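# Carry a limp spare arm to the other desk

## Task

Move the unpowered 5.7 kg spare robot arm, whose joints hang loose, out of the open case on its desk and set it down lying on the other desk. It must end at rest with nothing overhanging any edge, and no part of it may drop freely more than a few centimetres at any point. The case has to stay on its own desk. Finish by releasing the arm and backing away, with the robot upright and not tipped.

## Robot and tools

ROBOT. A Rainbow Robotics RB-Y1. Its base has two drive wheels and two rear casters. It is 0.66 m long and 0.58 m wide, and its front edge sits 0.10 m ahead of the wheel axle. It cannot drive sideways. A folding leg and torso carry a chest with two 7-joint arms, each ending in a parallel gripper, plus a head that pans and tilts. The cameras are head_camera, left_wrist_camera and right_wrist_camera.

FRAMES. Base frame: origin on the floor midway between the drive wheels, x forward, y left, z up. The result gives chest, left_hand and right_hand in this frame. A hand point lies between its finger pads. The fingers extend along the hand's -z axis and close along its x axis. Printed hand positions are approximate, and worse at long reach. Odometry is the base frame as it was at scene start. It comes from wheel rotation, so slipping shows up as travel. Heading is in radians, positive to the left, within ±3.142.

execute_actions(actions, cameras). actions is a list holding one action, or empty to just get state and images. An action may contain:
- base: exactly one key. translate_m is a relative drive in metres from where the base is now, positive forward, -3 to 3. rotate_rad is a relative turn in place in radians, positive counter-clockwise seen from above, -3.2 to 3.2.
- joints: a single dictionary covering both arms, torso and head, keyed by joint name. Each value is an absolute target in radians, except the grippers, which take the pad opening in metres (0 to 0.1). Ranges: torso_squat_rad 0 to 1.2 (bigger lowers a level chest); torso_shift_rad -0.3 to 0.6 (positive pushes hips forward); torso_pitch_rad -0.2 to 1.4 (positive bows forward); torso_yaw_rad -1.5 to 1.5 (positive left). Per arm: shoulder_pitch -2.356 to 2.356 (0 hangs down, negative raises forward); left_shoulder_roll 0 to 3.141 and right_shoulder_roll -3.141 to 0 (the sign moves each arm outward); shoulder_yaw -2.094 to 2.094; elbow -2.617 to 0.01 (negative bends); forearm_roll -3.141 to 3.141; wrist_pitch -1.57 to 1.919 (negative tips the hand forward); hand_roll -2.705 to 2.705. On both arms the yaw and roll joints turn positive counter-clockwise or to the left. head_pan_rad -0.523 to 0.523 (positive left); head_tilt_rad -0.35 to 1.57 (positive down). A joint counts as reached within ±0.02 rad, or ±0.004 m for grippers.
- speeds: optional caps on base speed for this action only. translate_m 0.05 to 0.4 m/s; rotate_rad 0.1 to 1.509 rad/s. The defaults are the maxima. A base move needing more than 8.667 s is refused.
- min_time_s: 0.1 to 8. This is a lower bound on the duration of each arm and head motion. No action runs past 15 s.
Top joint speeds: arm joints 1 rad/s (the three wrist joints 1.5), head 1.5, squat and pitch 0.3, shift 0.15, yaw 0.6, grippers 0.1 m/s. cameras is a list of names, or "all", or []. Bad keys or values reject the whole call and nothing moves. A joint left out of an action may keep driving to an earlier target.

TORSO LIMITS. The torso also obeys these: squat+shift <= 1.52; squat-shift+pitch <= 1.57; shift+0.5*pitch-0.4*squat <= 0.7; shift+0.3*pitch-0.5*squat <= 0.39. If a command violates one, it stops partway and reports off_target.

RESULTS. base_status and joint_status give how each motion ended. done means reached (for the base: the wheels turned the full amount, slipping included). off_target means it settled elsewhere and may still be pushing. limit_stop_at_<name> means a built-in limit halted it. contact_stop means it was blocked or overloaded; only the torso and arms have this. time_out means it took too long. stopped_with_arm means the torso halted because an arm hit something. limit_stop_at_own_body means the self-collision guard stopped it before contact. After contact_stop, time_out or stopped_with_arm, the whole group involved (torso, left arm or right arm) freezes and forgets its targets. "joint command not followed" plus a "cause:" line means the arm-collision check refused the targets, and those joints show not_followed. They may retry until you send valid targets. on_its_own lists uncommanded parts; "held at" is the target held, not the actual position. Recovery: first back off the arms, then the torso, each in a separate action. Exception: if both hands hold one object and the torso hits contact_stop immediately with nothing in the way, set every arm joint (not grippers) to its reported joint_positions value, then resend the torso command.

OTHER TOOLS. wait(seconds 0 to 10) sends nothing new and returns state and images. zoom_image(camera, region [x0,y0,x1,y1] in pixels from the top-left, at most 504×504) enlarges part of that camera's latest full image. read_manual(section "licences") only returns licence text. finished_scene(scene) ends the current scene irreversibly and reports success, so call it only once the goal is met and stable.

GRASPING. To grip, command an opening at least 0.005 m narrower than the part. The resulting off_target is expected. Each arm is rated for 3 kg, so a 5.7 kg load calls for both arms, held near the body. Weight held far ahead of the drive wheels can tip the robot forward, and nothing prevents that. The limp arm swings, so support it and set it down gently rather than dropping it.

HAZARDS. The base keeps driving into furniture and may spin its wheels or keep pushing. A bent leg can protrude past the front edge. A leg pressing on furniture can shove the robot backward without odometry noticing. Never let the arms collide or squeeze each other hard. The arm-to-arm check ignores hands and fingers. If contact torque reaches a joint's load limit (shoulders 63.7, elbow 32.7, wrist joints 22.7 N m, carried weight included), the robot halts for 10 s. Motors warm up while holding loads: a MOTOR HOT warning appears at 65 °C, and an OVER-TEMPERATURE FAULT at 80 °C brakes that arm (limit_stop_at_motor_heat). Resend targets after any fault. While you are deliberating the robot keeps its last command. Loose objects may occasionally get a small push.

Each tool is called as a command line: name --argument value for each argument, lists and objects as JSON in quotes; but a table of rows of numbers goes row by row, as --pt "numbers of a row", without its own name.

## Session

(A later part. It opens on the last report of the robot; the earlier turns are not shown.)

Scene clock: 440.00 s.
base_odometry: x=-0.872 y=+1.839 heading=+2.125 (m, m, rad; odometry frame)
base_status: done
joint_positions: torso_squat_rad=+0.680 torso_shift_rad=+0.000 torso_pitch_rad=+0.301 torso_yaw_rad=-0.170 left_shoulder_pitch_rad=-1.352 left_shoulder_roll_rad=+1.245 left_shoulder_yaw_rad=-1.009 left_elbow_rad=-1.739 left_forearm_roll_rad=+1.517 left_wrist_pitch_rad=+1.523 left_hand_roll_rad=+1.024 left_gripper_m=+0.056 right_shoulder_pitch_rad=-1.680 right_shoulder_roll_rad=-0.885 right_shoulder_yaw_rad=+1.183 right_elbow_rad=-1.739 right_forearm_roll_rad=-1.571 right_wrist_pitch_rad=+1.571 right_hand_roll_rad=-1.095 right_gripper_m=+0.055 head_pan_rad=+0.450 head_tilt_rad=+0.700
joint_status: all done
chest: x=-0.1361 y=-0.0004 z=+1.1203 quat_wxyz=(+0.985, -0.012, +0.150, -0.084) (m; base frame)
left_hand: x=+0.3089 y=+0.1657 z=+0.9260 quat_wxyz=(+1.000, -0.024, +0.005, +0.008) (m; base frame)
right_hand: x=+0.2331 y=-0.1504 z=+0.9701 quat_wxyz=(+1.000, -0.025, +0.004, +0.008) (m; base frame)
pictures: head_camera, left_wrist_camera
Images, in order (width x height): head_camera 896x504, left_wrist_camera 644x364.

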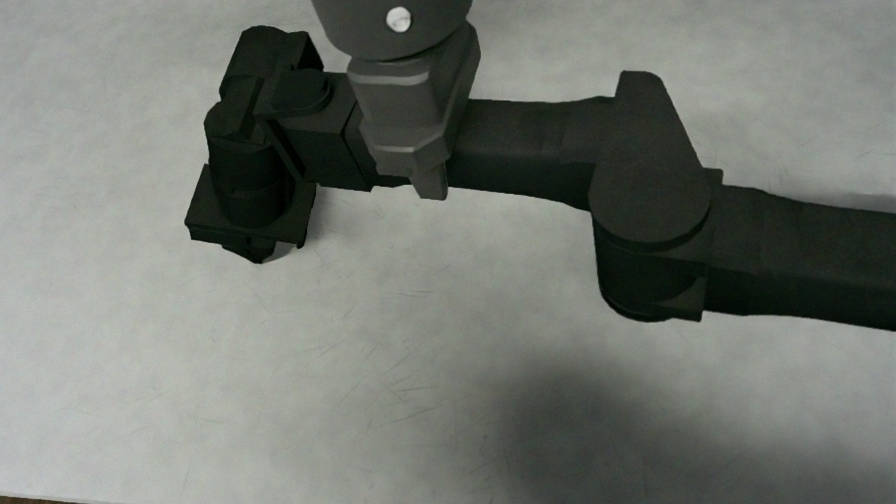

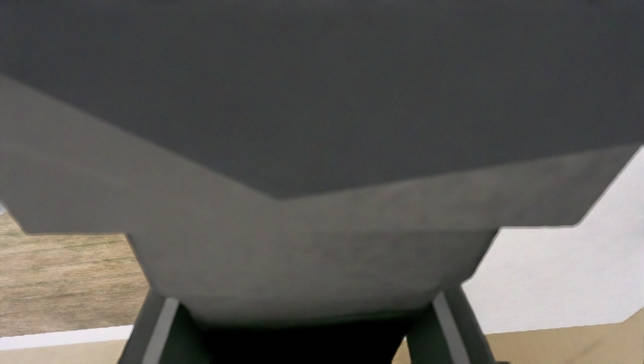

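execute_actions --actions '[{"joints":{"torso_yaw_rad":-0.27,"torso_squat_rad":0.7}}]' --cameras '["head_camera","left_wrist_camera"]'

Scene clock: 446.67 s.
base_odometry: x=-0.872 y=+1.839 heading=+2.125 (m, m, rad; odometry frame)
base_status: not commanded
joint_positions: torso_squat_rad=+0.700 torso_shift_rad=+0.000 torso_pitch_rad=+0.301 torso_yaw_rad=-0.270 left_shoulder_pitch_rad=-1.352 left_shoulder_roll_rad=+1.245 left_shoulder_yaw_rad=-1.009 left_elbow_rad=-1.739 left_forearm_roll_rad=+1.517 left_wrist_pitch_rad=+1.523 left_hand_roll_rad=+1.024 left_gripper_m=+0.056 right_shoulder_pitch_rad=-1.680 right_shoulder_roll_rad=-0.885 right_shoulder_yaw_rad=+1.183 right_elbow_rad=-1.739 right_forearm_roll_rad=-1.571 right_wrist_pitch_rad=+1.571 right_hand_roll_rad=-1.095 right_gripper_m=+0.055 head_pan_rad=+0.450 head_tilt_rad=+0.700
joint_status: all done
chest: x=-0.1360 y=-0.0004 z=+1.1114 quat_wxyz=(+0.980, -0.020, +0.149, -0.133) (m; base frame)
left_hand: x=+0.3223 y=+0.1167 z=+0.9126 quat_wxyz=(+0.998, -0.038, +0.006, -0.040) (m; base frame)
right_hand: x=+0.2169 y=-0.1892 z=+0.9662 quat_wxyz=(+0.998, -0.040, +0.006, -0.040) (m; base frame)
pictures: head_camera, left_wrist_camera
Images, in order (width x height): head_camera 896x504, left_wrist_camera 644x364.

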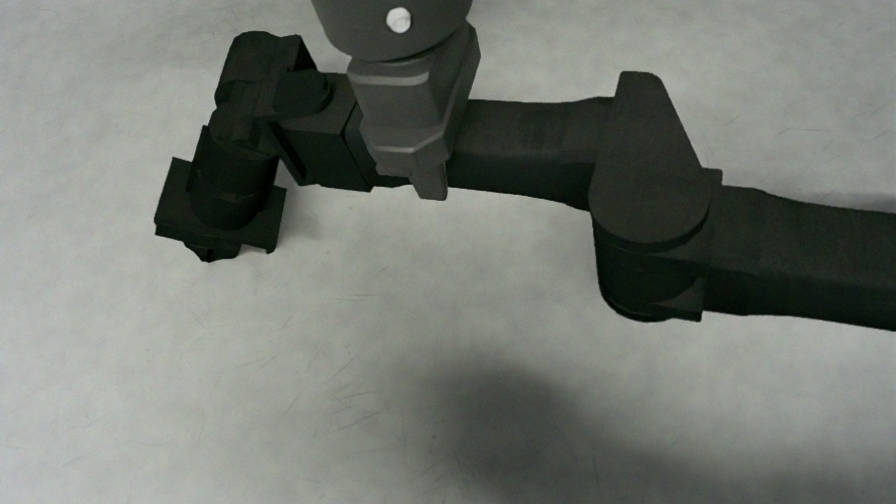

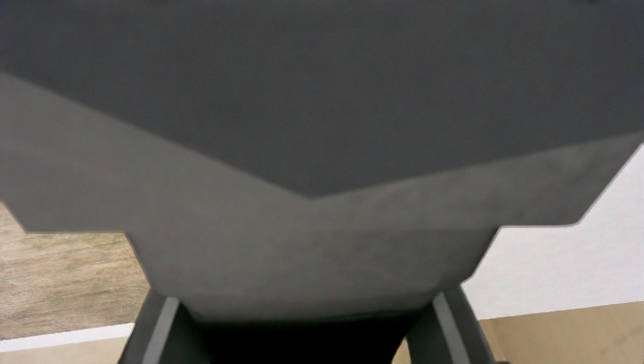

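Now lower a bit, moving forward slightly.

execute_actions --actions '[{"base":{"translate_m":0.04},"speeds":{"translate_m":0.05},"joints":{"torso_squat_rad":0.75}}]' --cameras '["head_camera","left_wrist_camera"]'

Scene clock: 450.27 s.
base_odometry: x=-0.893 y=+1.873 heading=+2.125 (m, m, rad; odometry frame)
base_status: done
joint_positions: torso_squat_rad=+0.750 torso_shift_rad=+0.000 torso_pitch_rad=+0.301 torso_yaw_rad=-0.270 left_shoulder_pitch_rad=-1.352 left_shoulder_roll_rad=+1.245 left_shoulder_yaw_rad=-1.009 left_elbow_rad=-1.739 left_forearm_roll_rad=+1.517 left_wrist_pitch_rad=+1.523 left_hand_roll_rad=+1.024 left_gripper_m=+0.056 right_shoulder_pitch_rad=-1.680 right_shoulder_roll_rad=-0.885 right_shoulder_yaw_rad=+1.183 right_elbow_rad=-1.739 right_forearm_roll_rad=-1.571 right_wrist_pitch_rad=+1.571 right_hand_roll_rad=-1.095 right_gripper_m=+0.055 head_pan_rad=+0.450 head_tilt_rad=+0.700
joint_status: all done
chest: x=-0.1360 y=-0.0004 z=+1.0882 quat_wxyz=(+0.980, -0.020, +0.149, -0.133) (m; base frame)
left_hand: x=+0.3223 y=+0.1167 z=+0.8893 quat_wxyz=(+0.998, -0.038, +0.006, -0.040) (m; base frame)
right_hand: x=+0.2170 y=-0.1892 z=+0.9430 quat_wxyz=(+0.998, -0.040, +0.006, -0.040) (m; base frame)
pictures: head_camera, left_wrist_camera
Images, in order (width x height): head_camera 896x504, left_wrist_camera 644x364.

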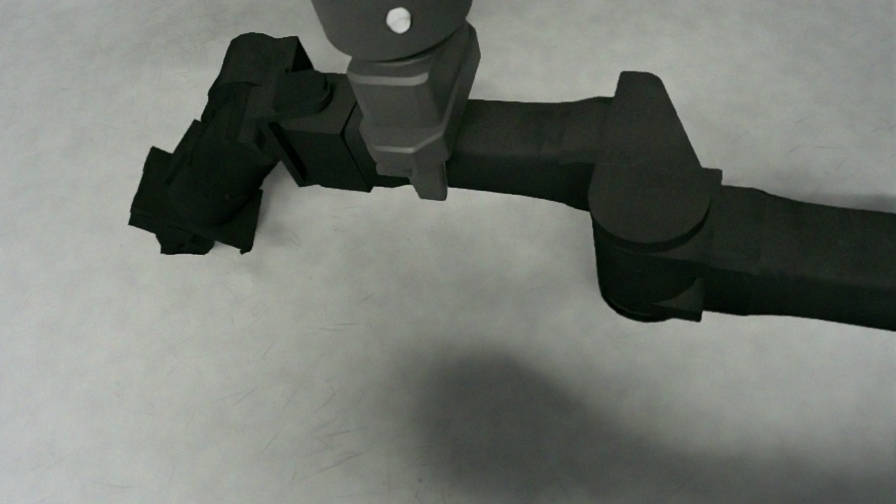

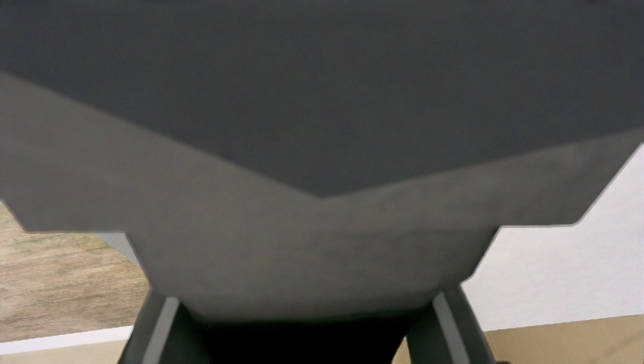

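execute_actions --actions '[{"joints":{"torso_squat_rad":0.82}}]' --cameras '["head_camera","left_wrist_camera"]'

Scene clock: 453.10 s.
base_odometry: x=-0.893 y=+1.873 heading=+2.125 (m, m, rad; odometry frame)
base_status: not commanded
joint_positions: torso_squat_rad=+0.820 torso_shift_rad=+0.000 torso_pitch_rad=+0.301 torso_yaw_rad=-0.270 left_shoulder_pitch_rad=-1.352 left_shoulder_roll_rad=+1.245 left_shoulder_yaw_rad=-1.009 left_elbow_rad=-1.739 left_forearm_roll_rad=+1.517 left_wrist_pitch_rad=+1.523 left_hand_roll_rad=+1.024 left_gripper_m=+0.056 right_shoulder_pitch_rad=-1.680 right_shoulder_roll_rad=-0.885 right_shoulder_yaw_rad=+1.183 right_elbow_rad=-1.739 right_forearm_roll_rad=-1.571 right_wrist_pitch_rad=+1.571 right_hand_roll_rad=-1.095 right_gripper_m=+0.055 head_pan_rad=+0.450 head_tilt_rad=+0.700
joint_status: all done
chest: x=-0.1360 y=-0.0004 z=+1.0536 quat_wxyz=(+0.980, -0.020, +0.149, -0.133) (m; base frame)
left_hand: x=+0.3223 y=+0.1168 z=+0.8547 quat_wxyz=(+0.998, -0.038, +0.006, -0.040) (m; base frame)
right_hand: x=+0.2169 y=-0.1891 z=+0.9084 quat_wxyz=(+0.998, -0.040, +0.006, -0.040) (m; base frame)
pictures: head_camera, left_wrist_camera
Images, in order (width x height): head_camera 896x504, left_wrist_camera 644x364.

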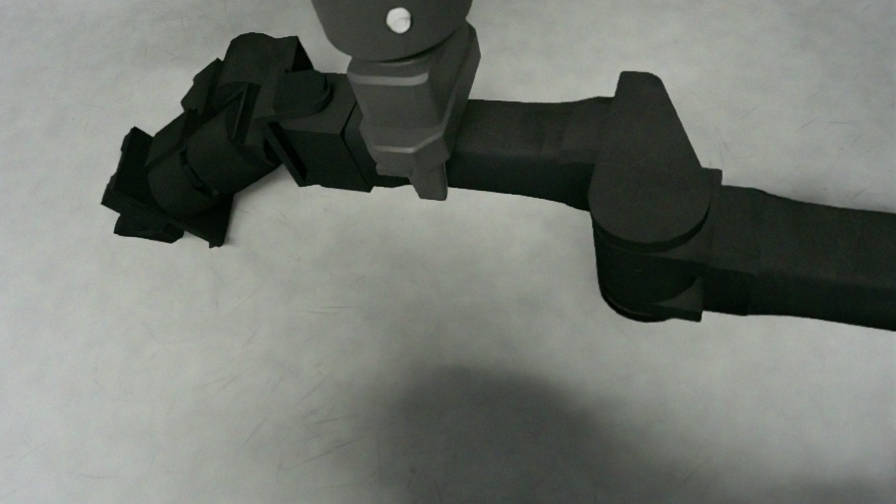

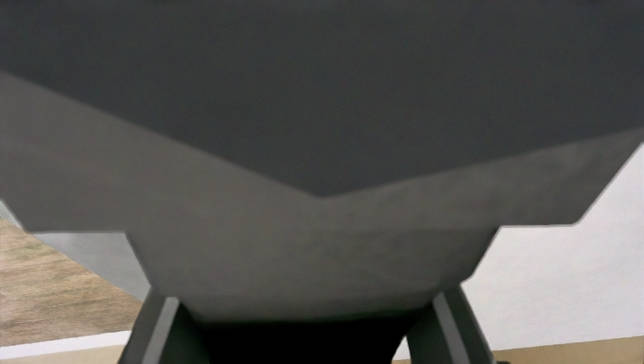

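execute_actions --actions '[{"joints":{"torso_squat_rad":0.88,"torso_yaw_rad":-0.12}}]' --cameras '["head_camera","left_wrist_camera"]'

Scene clock: 457.67 s.
base_odometry: x=-0.893 y=+1.873 heading=+2.125 (m, m, rad; odometry frame)
base_status: not commanded
joint_positions: torso_squat_rad=+0.880 torso_shift_rad=+0.000 torso_pitch_rad=+0.301 torso_yaw_rad=-0.120 left_shoulder_pitch_rad=-1.352 left_shoulder_roll_rad=+1.245 left_shoulder_yaw_rad=-1.009 left_elbow_rad=-1.739 left_forearm_roll_rad=+1.517 left_wrist_pitch_rad=+1.523 left_hand_roll_rad=+1.024 left_gripper_m=+0.056 right_shoulder_pitch_rad=-1.680 right_shoulder_roll_rad=-0.885 right_shoulder_yaw_rad=+1.183 right_elbow_rad=-1.739 right_forearm_roll_rad=-1.571 right_wrist_pitch_rad=+1.571 right_hand_roll_rad=-1.095 right_gripper_m=+0.055 head_pan_rad=+0.450 head_tilt_rad=+0.700
joint_status: all done
chest: x=-0.1361 y=-0.0003 z=+1.0220 quat_wxyz=(+0.987, -0.009, +0.150, -0.059) (m; base frame)
left_hand: x=+0.3004 y=+0.1898 z=+0.8304 quat_wxyz=(+0.999, -0.016, +0.004, +0.032) (m; base frame)
right_hand: x=+0.2397 y=-0.1301 z=+0.8699 quat_wxyz=(+0.999, -0.018, +0.004, +0.032) (m; base frame)
pictures: head_camera, left_wrist_camera
Images, in order (width x height): head_camera 896x504, left_wrist_camera 644x364.

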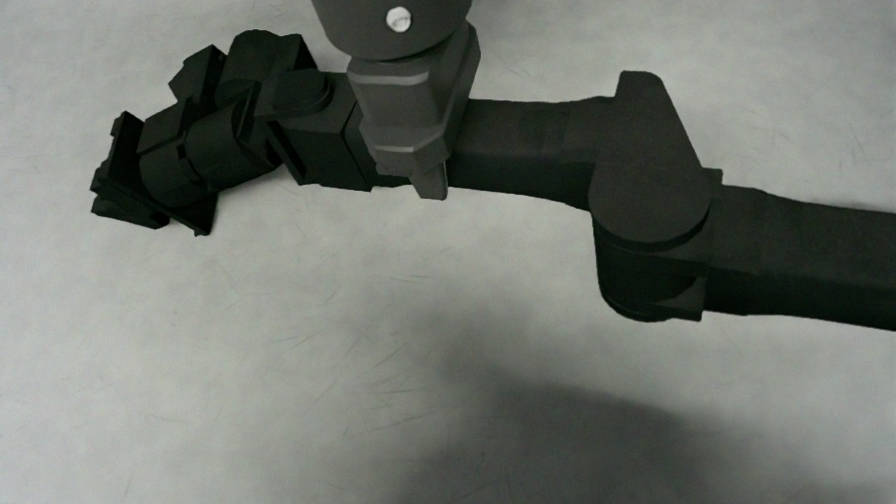

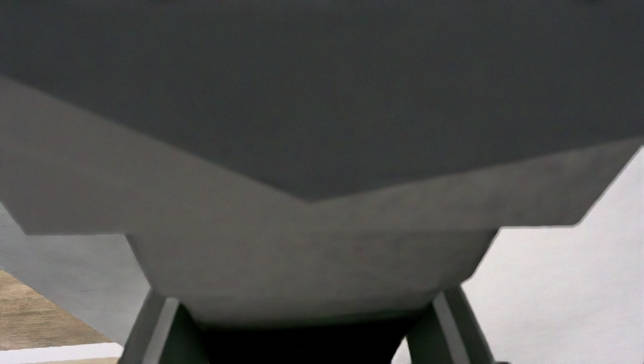

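execute_actions --actions '[{"joints":{"torso_squat_rad":0.93,"torso_yaw_rad":0.0,"head_pan_rad":-0.3}}]'

Scene clock: 460.73 s.
base_odometry: x=-0.893 y=+1.873 heading=+2.125 (m, m, rad; odometry frame)
base_status: not commanded
joint_positions: torso_squat_rad=+0.930 torso_shift_rad=+0.000 torso_pitch_rad=+0.301 torso_yaw_rad=+0.000 left_shoulder_pitch_rad=-1.352 left_shoulder_roll_rad=+1.245 left_shoulder_yaw_rad=-1.009 left_elbow_rad=-1.739 left_forearm_roll_rad=+1.517 left_wrist_pitch_rad=+1.523 left_hand_roll_rad=+1.024 left_gripper_m=+0.056 right_shoulder_pitch_rad=-1.680 right_shoulder_roll_rad=-0.885 right_shoulder_yaw_rad=+1.183 right_elbow_rad=-1.739 right_forearm_roll_rad=-1.571 right_wrist_pitch_rad=+1.571 right_hand_roll_rad=-1.095 right_gripper_m=+0.055 head_pan_rad=-0.300 head_tilt_rad=+0.700
joint_status: all done
chest: x=-0.1361 y=-0.0003 z=+0.9945 quat_wxyz=(+0.989, +0.000, +0.150, +0.000) (m; base frame)
left_hand: x=+0.2754 y=+0.2451 z=+0.8107 quat_wxyz=(+0.996, +0.001, +0.002, +0.089) (m; base frame)
right_hand: x=+0.2518 y=-0.0808 z=+0.8387 quat_wxyz=(+0.996, +0.000, +0.002, +0.089) (m; base frame)
pictures: head_camera, left_wrist_camera, right_wrist_camera
Images, in order (width x height): head_camera 896x504, left_wrist_camera 644x364, right_wrist_camera 644x364.

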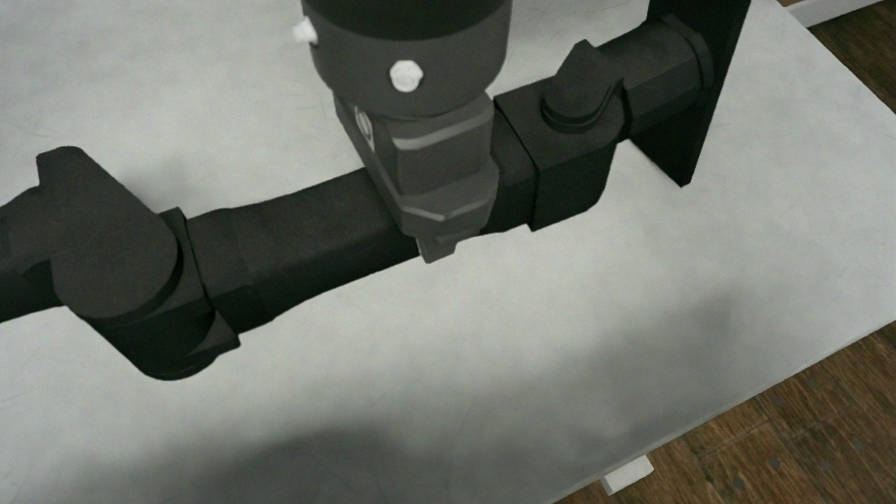

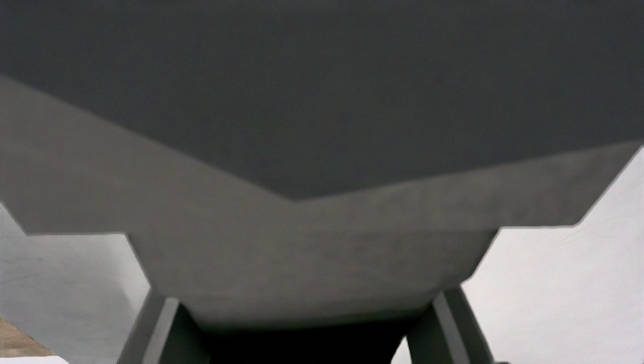

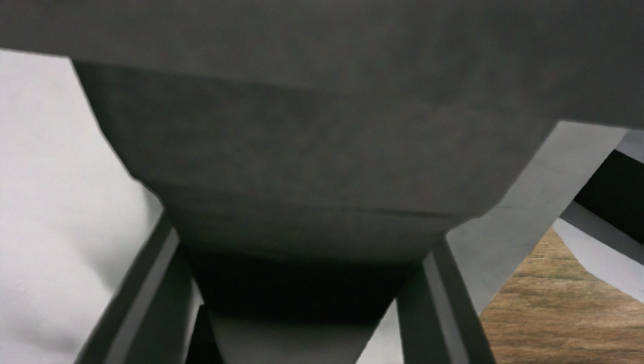

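execute_actions --actions '[{"joints":{"torso_squat_rad":0.96}}]'

Scene clock: 464.13 s.
base_odometry: x=-0.893 y=+1.873 heading=+2.125 (m, m, rad; odometry frame)
base_status: not commanded
joint_positions: torso_squat_rad=+0.960 torso_shift_rad=+0.000 torso_pitch_rad=+0.301 torso_yaw_rad=+0.000 left_shoulder_pitch_rad=-1.351 left_shoulder_roll_rad=+1.245 left_shoulder_yaw_rad=-1.010 left_elbow_rad=-1.739 left_forearm_roll_rad=+1.517 left_wrist_pitch_rad=+1.523 left_hand_roll_rad=+1.024 left_gripper_m=+0.056 right_shoulder_pitch_rad=-1.682 right_shoulder_roll_rad=-0.886 right_shoulder_yaw_rad=+1.181 right_elbow_rad=-1.739 right_forearm_roll_rad=-1.571 right_wrist_pitch_rad=+1.571 right_hand_roll_rad=-1.095 right_gripper_m=+0.055 head_pan_rad=-0.300 head_tilt_rad=+0.700
joint_status: all done
chest: x=-0.1365 y=-0.0002 z=+0.9775 quat_wxyz=(+0.989, +0.000, +0.150, +0.000) (m; base frame)
left_hand: x=+0.2750 y=+0.2453 z=+0.7935 quat_wxyz=(+0.996, +0.001, +0.003, +0.089) (m; base frame)
right_hand: x=+0.2524 y=-0.0803 z=+0.8235 quat_wxyz=(+0.996, +0.000, +0.000, +0.089) (m; base frame)
pictures: head_camera, left_wrist_camera, right_wrist_camera
Images, in order (width x height): head_camera 896x504, left_wrist_camera 644x364, right_wrist_camera 644x364.

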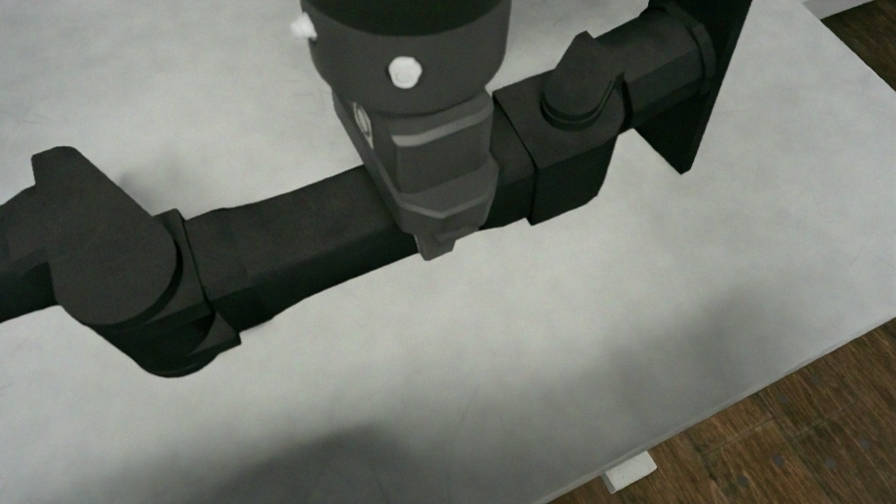

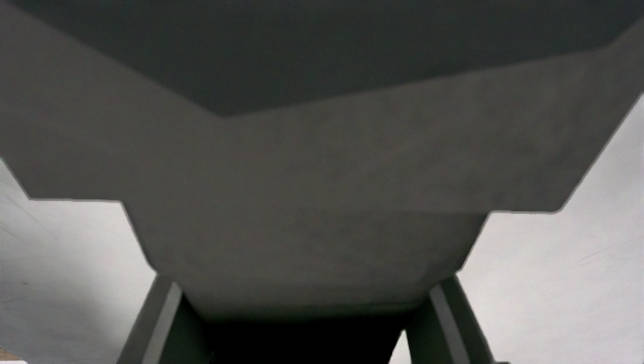

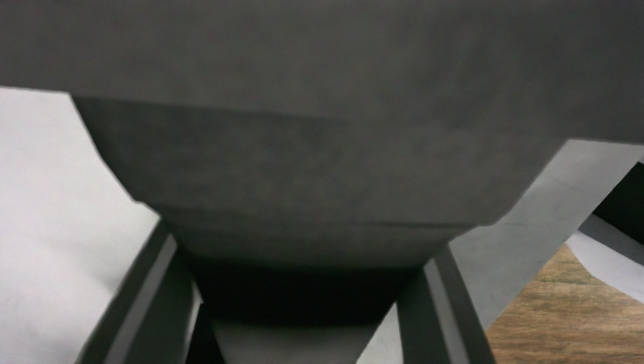

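execute_actions --actions '[{"joints":{"right_gripper_m":0.09,"head_pan_rad":0.3}}]' --cameras '["head_camera"]'

execute_actions --actions '[{"joints":{"torso_squat_rad":0.985}}]'

Scene clock: 468.60 s.
base_odometry: x=-0.893 y=+1.873 heading=+2.125 (m, m, rad; odometry frame)
base_status: not commanded
joint_positions: torso_squat_rad=+0.960 torso_shift_rad=+0.000 torso_pitch_rad=+0.301 torso_yaw_rad=+0.000 left_shoulder_pitch_rad=-1.351 left_shoulder_roll_rad=+1.245 left_shoulder_yaw_rad=-1.010 left_elbow_rad=-1.739 left_forearm_roll_rad=+1.517 left_wrist_pitch_rad=+1.523 left_hand_roll_rad=+1.024 left_gripper_m=+0.056 right_shoulder_pitch_rad=-1.682 right_shoulder_roll_rad=-0.886 right_shoulder_yaw_rad=+1.181 right_elbow_rad=-1.739 right_forearm_roll_rad=-1.571 right_wrist_pitch_rad=+1.571 right_hand_roll_rad=-1.095 right_gripper_m=+0.090 head_pan_rad=+0.300 head_tilt_rad=+0.700
joint_status: all done
chest: x=-0.1364 y=-0.0002 z=+0.9775 quat_wxyz=(+0.989, +0.000, +0.150, +0.000) (m; base frame)
left_hand: x=+0.2750 y=+0.2453 z=+0.7935 quat_wxyz=(+0.996, +0.001, +0.003, +0.089) (m; base frame)
right_hand: x=+0.2523 y=-0.0803 z=+0.8235 quat_wxyz=(+0.996, +0.000, +0.000, +0.090) (m; base frame)
pictures: head_camera
Images, in order (width x height): head_camera 896x504.

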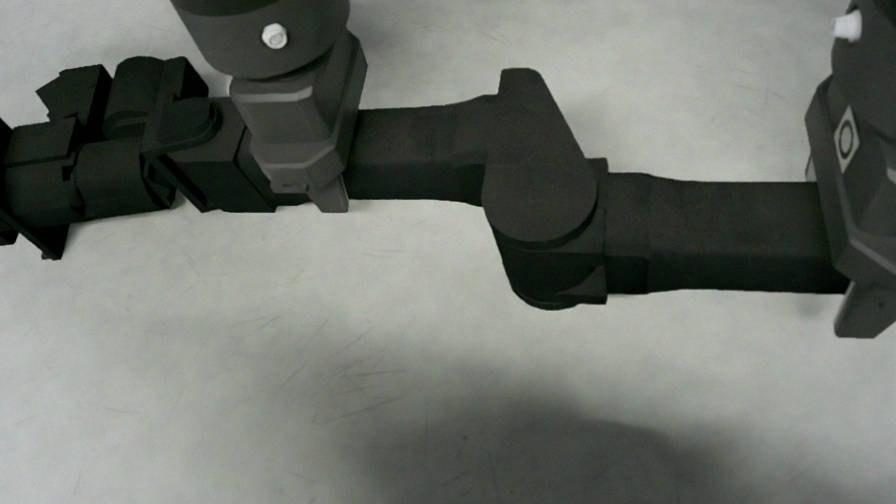

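Scene clock: 469.33 s.
base_odometry: x=-0.893 y=+1.873 heading=+2.125 (m, m, rad; odometry frame)
base_status: not commanded
joint_positions: torso_squat_rad=+0.985 torso_shift_rad=-0.001 torso_pitch_rad=+0.299 torso_yaw_rad=+0.000 left_shoulder_pitch_rad=-1.356 left_shoulder_roll_rad=+1.247 left_shoulder_yaw_rad=-1.007 left_elbow_rad=-1.739 left_forearm_roll_rad=+1.517 left_wrist_pitch_rad=+1.523 left_hand_roll_rad=+1.024 left_gripper_m=+0.056 right_shoulder_pitch_rad=-1.682 right_shoulder_roll_rad=-0.886 right_shoulder_yaw_rad=+1.181 right_elbow_rad=-1.739 right_forearm_roll_rad=-1.571 right_wrist_pitch_rad=+1.571 right_hand_roll_rad=-1.095 right_gripper_m=+0.090 head_pan_rad=+0.300 head_tilt_rad=+0.700
joint_status: all done
chest: x=-0.1370 y=-0.0004 z=+0.9632 quat_wxyz=(+0.989, +0.000, +0.149, +0.000) (m; base frame)
left_hand: x=+0.2764 y=+0.2450 z=+0.7823 quat_wxyz=(+0.996, +0.000, -0.001, +0.089) (m; base frame)
right_hand: x=+0.2519 y=-0.0804 z=+0.8095 quat_wxyz=(+0.996, +0.000, -0.001, +0.090) (m; base frame)
pictures: head_camera, left_wrist_camera, right_wrist_camera
Images, in order (width x height): head_camera 896x504, left_wrist_camera 644x364, right_wrist_camera 644x364.

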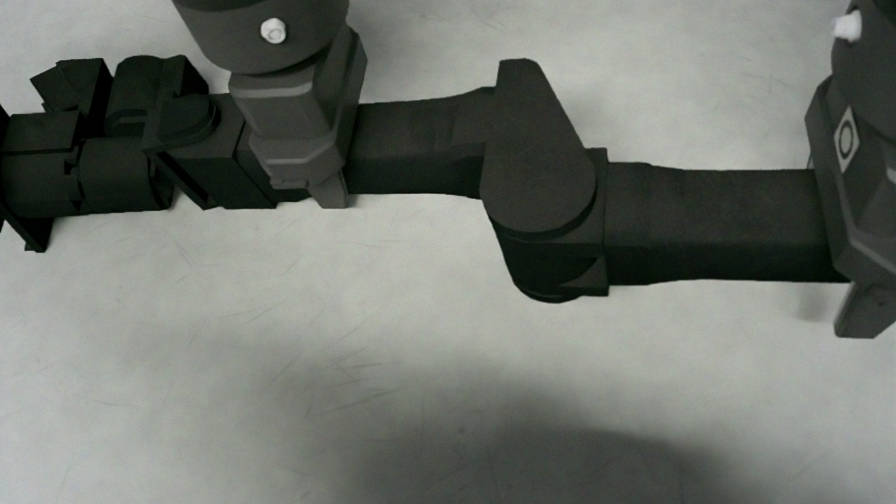

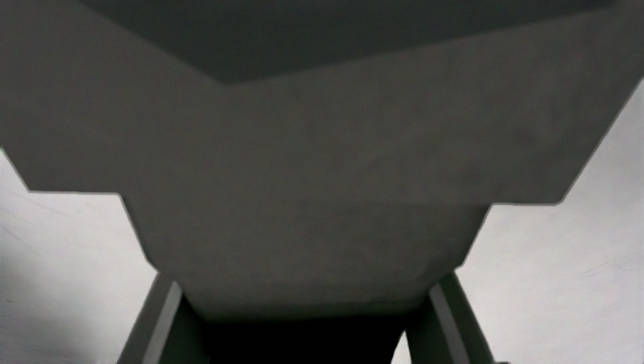

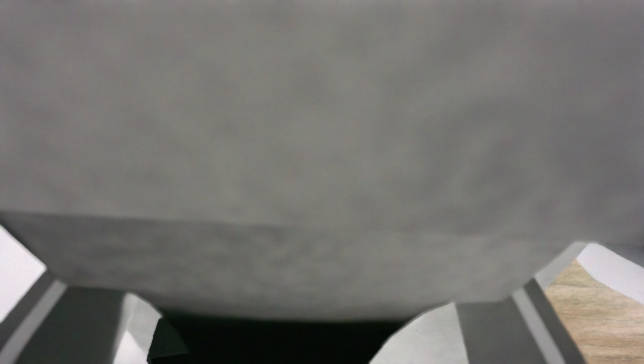

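Unloaded. Release, rise, back away.

execute_actions --actions '[{"joints":{"left_gripper_m":0.1,"right_gripper_m":0.1}}]' --cameras '[]'

execute_actions --actions '[{"joints":{"torso_squat_rad":0.7}}]' --cameras '["head_camera"]'

execute_actions --actions '[{"base":{"translate_m":-0.7},"joints":{"torso_squat_rad":0.4,"torso_pitch_rad":0.0,"head_pan_rad":0.1,"head_tilt_rad":0.65}}]' --cameras '["head_camera"]'

Scene clock: 476.23 s.
base_odometry: x=-0.893 y=+1.873 heading=+2.125 (m, m, rad; odometry frame)
base_status: not commanded
joint_positions: torso_squat_rad=+0.985 torso_shift_rad=+0.000 torso_pitch_rad=+0.300 torso_yaw_rad=+0.000 left_shoulder_pitch_rad=-1.355 left_shoulder_roll_rad=+1.247 left_shoulder_yaw_rad=-1.007 left_elbow_rad=-1.739 left_forearm_roll_rad=+1.517 left_wrist_pitch_rad=+1.523 left_hand_roll_rad=+1.024 left_gripper_m=+0.100 right_shoulder_pitch_rad=-1.682 right_shoulder_roll_rad=-0.886 right_shoulder_yaw_rad=+1.181 right_elbow_rad=-1.739 right_forearm_roll_rad=-1.571 right_wrist_pitch_rad=+1.571 right_hand_roll_rad=-1.095 right_gripper_m=+0.100 head_pan_rad=+0.300 head_tilt_rad=+0.700
joint_status: all done
chest: x=-0.1368 y=-0.0004 z=+0.9631 quat_wxyz=(+0.989, +0.000, +0.149, +0.000) (m; base frame)
left_hand: x=+0.2763 y=+0.2450 z=+0.7817 quat_wxyz=(+0.996, +0.000, -0.001, +0.089) (m; base frame)
right_hand: x=+0.2520 y=-0.0804 z=+0.8093 quat_wxyz=(+0.996, +0.000, +0.000, +0.090) (m; base frame)
pictures: none
No camera images: the call's "cameras" was empty. Leave "cameras" out to get every camera's image.

Scene clock: 478.00 s.
base_odometry: x=-0.893 y=+1.873 heading=+2.125 (m, m, rad; odometry frame)
base_status: not commanded
joint_positions: torso_squat_rad=+0.700 torso_shift_rad=+0.000 torso_pitch_rad=+0.300 torso_yaw_rad=+0.000 left_shoulder_pitch_rad=-1.355 left_shoulder_roll_rad=+1.246 left_shoulder_yaw_rad=-1.007 left_elbow_rad=-1.739 left_forearm_roll_rad=+1.517 left_wrist_pitch_rad=+1.523 left_hand_roll_rad=+1.024 left_gripper_m=+0.100 right_shoulder_pitch_rad=-1.682 right_shoulder_roll_rad=-0.886 right_shoulder_yaw_rad=+1.181 right_elbow_rad=-1.739 right_forearm_roll_rad=-1.571 right_wrist_pitch_rad=+1.571 right_hand_roll_rad=-1.095 right_gripper_m=+0.100 head_pan_rad=+0.300 head_tilt_rad=+0.700
joint_status: all done
chest: x=-0.1368 y=-0.0004 z=+1.1115 quat_wxyz=(+0.989, +0.000, +0.149, +0.000) (m; base frame)
left_hand: x=+0.2762 y=+0.2449 z=+0.9298 quat_wxyz=(+0.996, +0.000, +0.000, +0.089) (m; base frame)
right_hand: x=+0.2520 y=-0.0804 z=+0.9575 quat_wxyz=(+0.996, +0.000, +0.000, +0.090) (m; base frame)
pictures: head_camera
Images, in order (width x height): head_camera 896x504.

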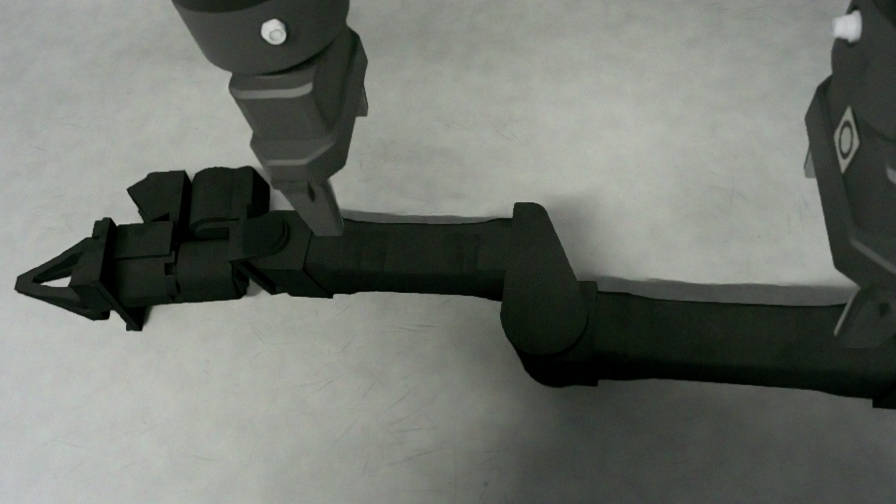

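Scene clock: 481.13 s.
base_odometry: x=-0.524 y=+1.278 heading=+2.127 (m, m, rad; odometry frame)
base_status: done
joint_positions: torso_squat_rad=+0.400 torso_shift_rad=+0.000 torso_pitch_rad=+0.000 torso_yaw_rad=+0.000 left_shoulder_pitch_rad=-1.355 left_shoulder_roll_rad=+1.246 left_shoulder_yaw_rad=-1.007 left_elbow_rad=-1.739 left_forearm_roll_rad=+1.517 left_wrist_pitch_rad=+1.523 left_hand_roll_rad=+1.024 left_gripper_m=+0.100 right_shoulder_pitch_rad=-1.682 right_shoulder_roll_rad=-0.886 right_shoulder_yaw_rad=+1.181 right_elbow_rad=-1.739 right_forearm_roll_rad=-1.571 right_wrist_pitch_rad=+1.571 right_hand_roll_rad=-1.095 right_gripper_m=+0.100 head_pan_rad=+0.100 head_tilt_rad=+0.650
joint_status: all done
chest: x=-0.2283 y=-0.0004 z=+1.2347 quat_wxyz=(+1.000, +0.000, +0.000, +0.000) (m; base frame)
left_hand: x=+0.2199 y=+0.2448 z=+1.1831 quat_wxyz=(+0.985, -0.013, -0.149, +0.088) (m; base frame)
right_hand: x=+0.1886 y=-0.0805 z=+1.2024 quat_wxyz=(+0.985, -0.013, -0.149, +0.089) (m; base frame)
pictures: head_camera
Images, in order (width x height): head_camera 896x504.

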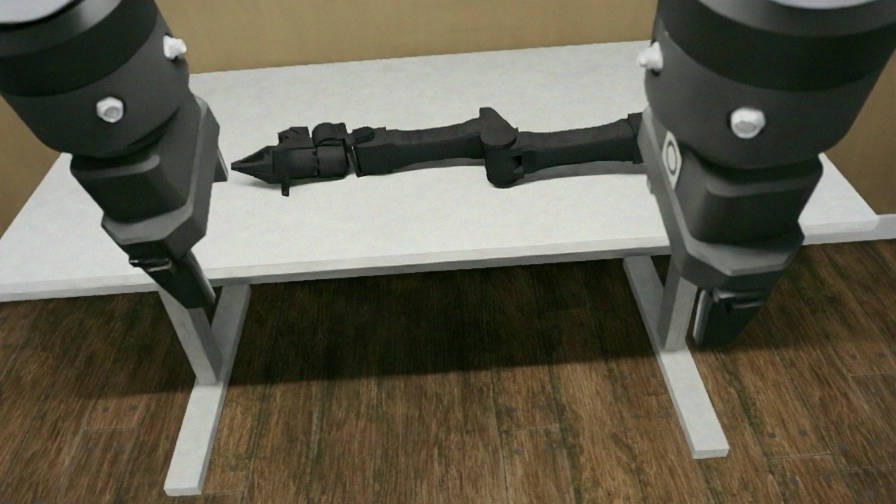

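finished_scene --scene 1

The scene is finished: the task was done.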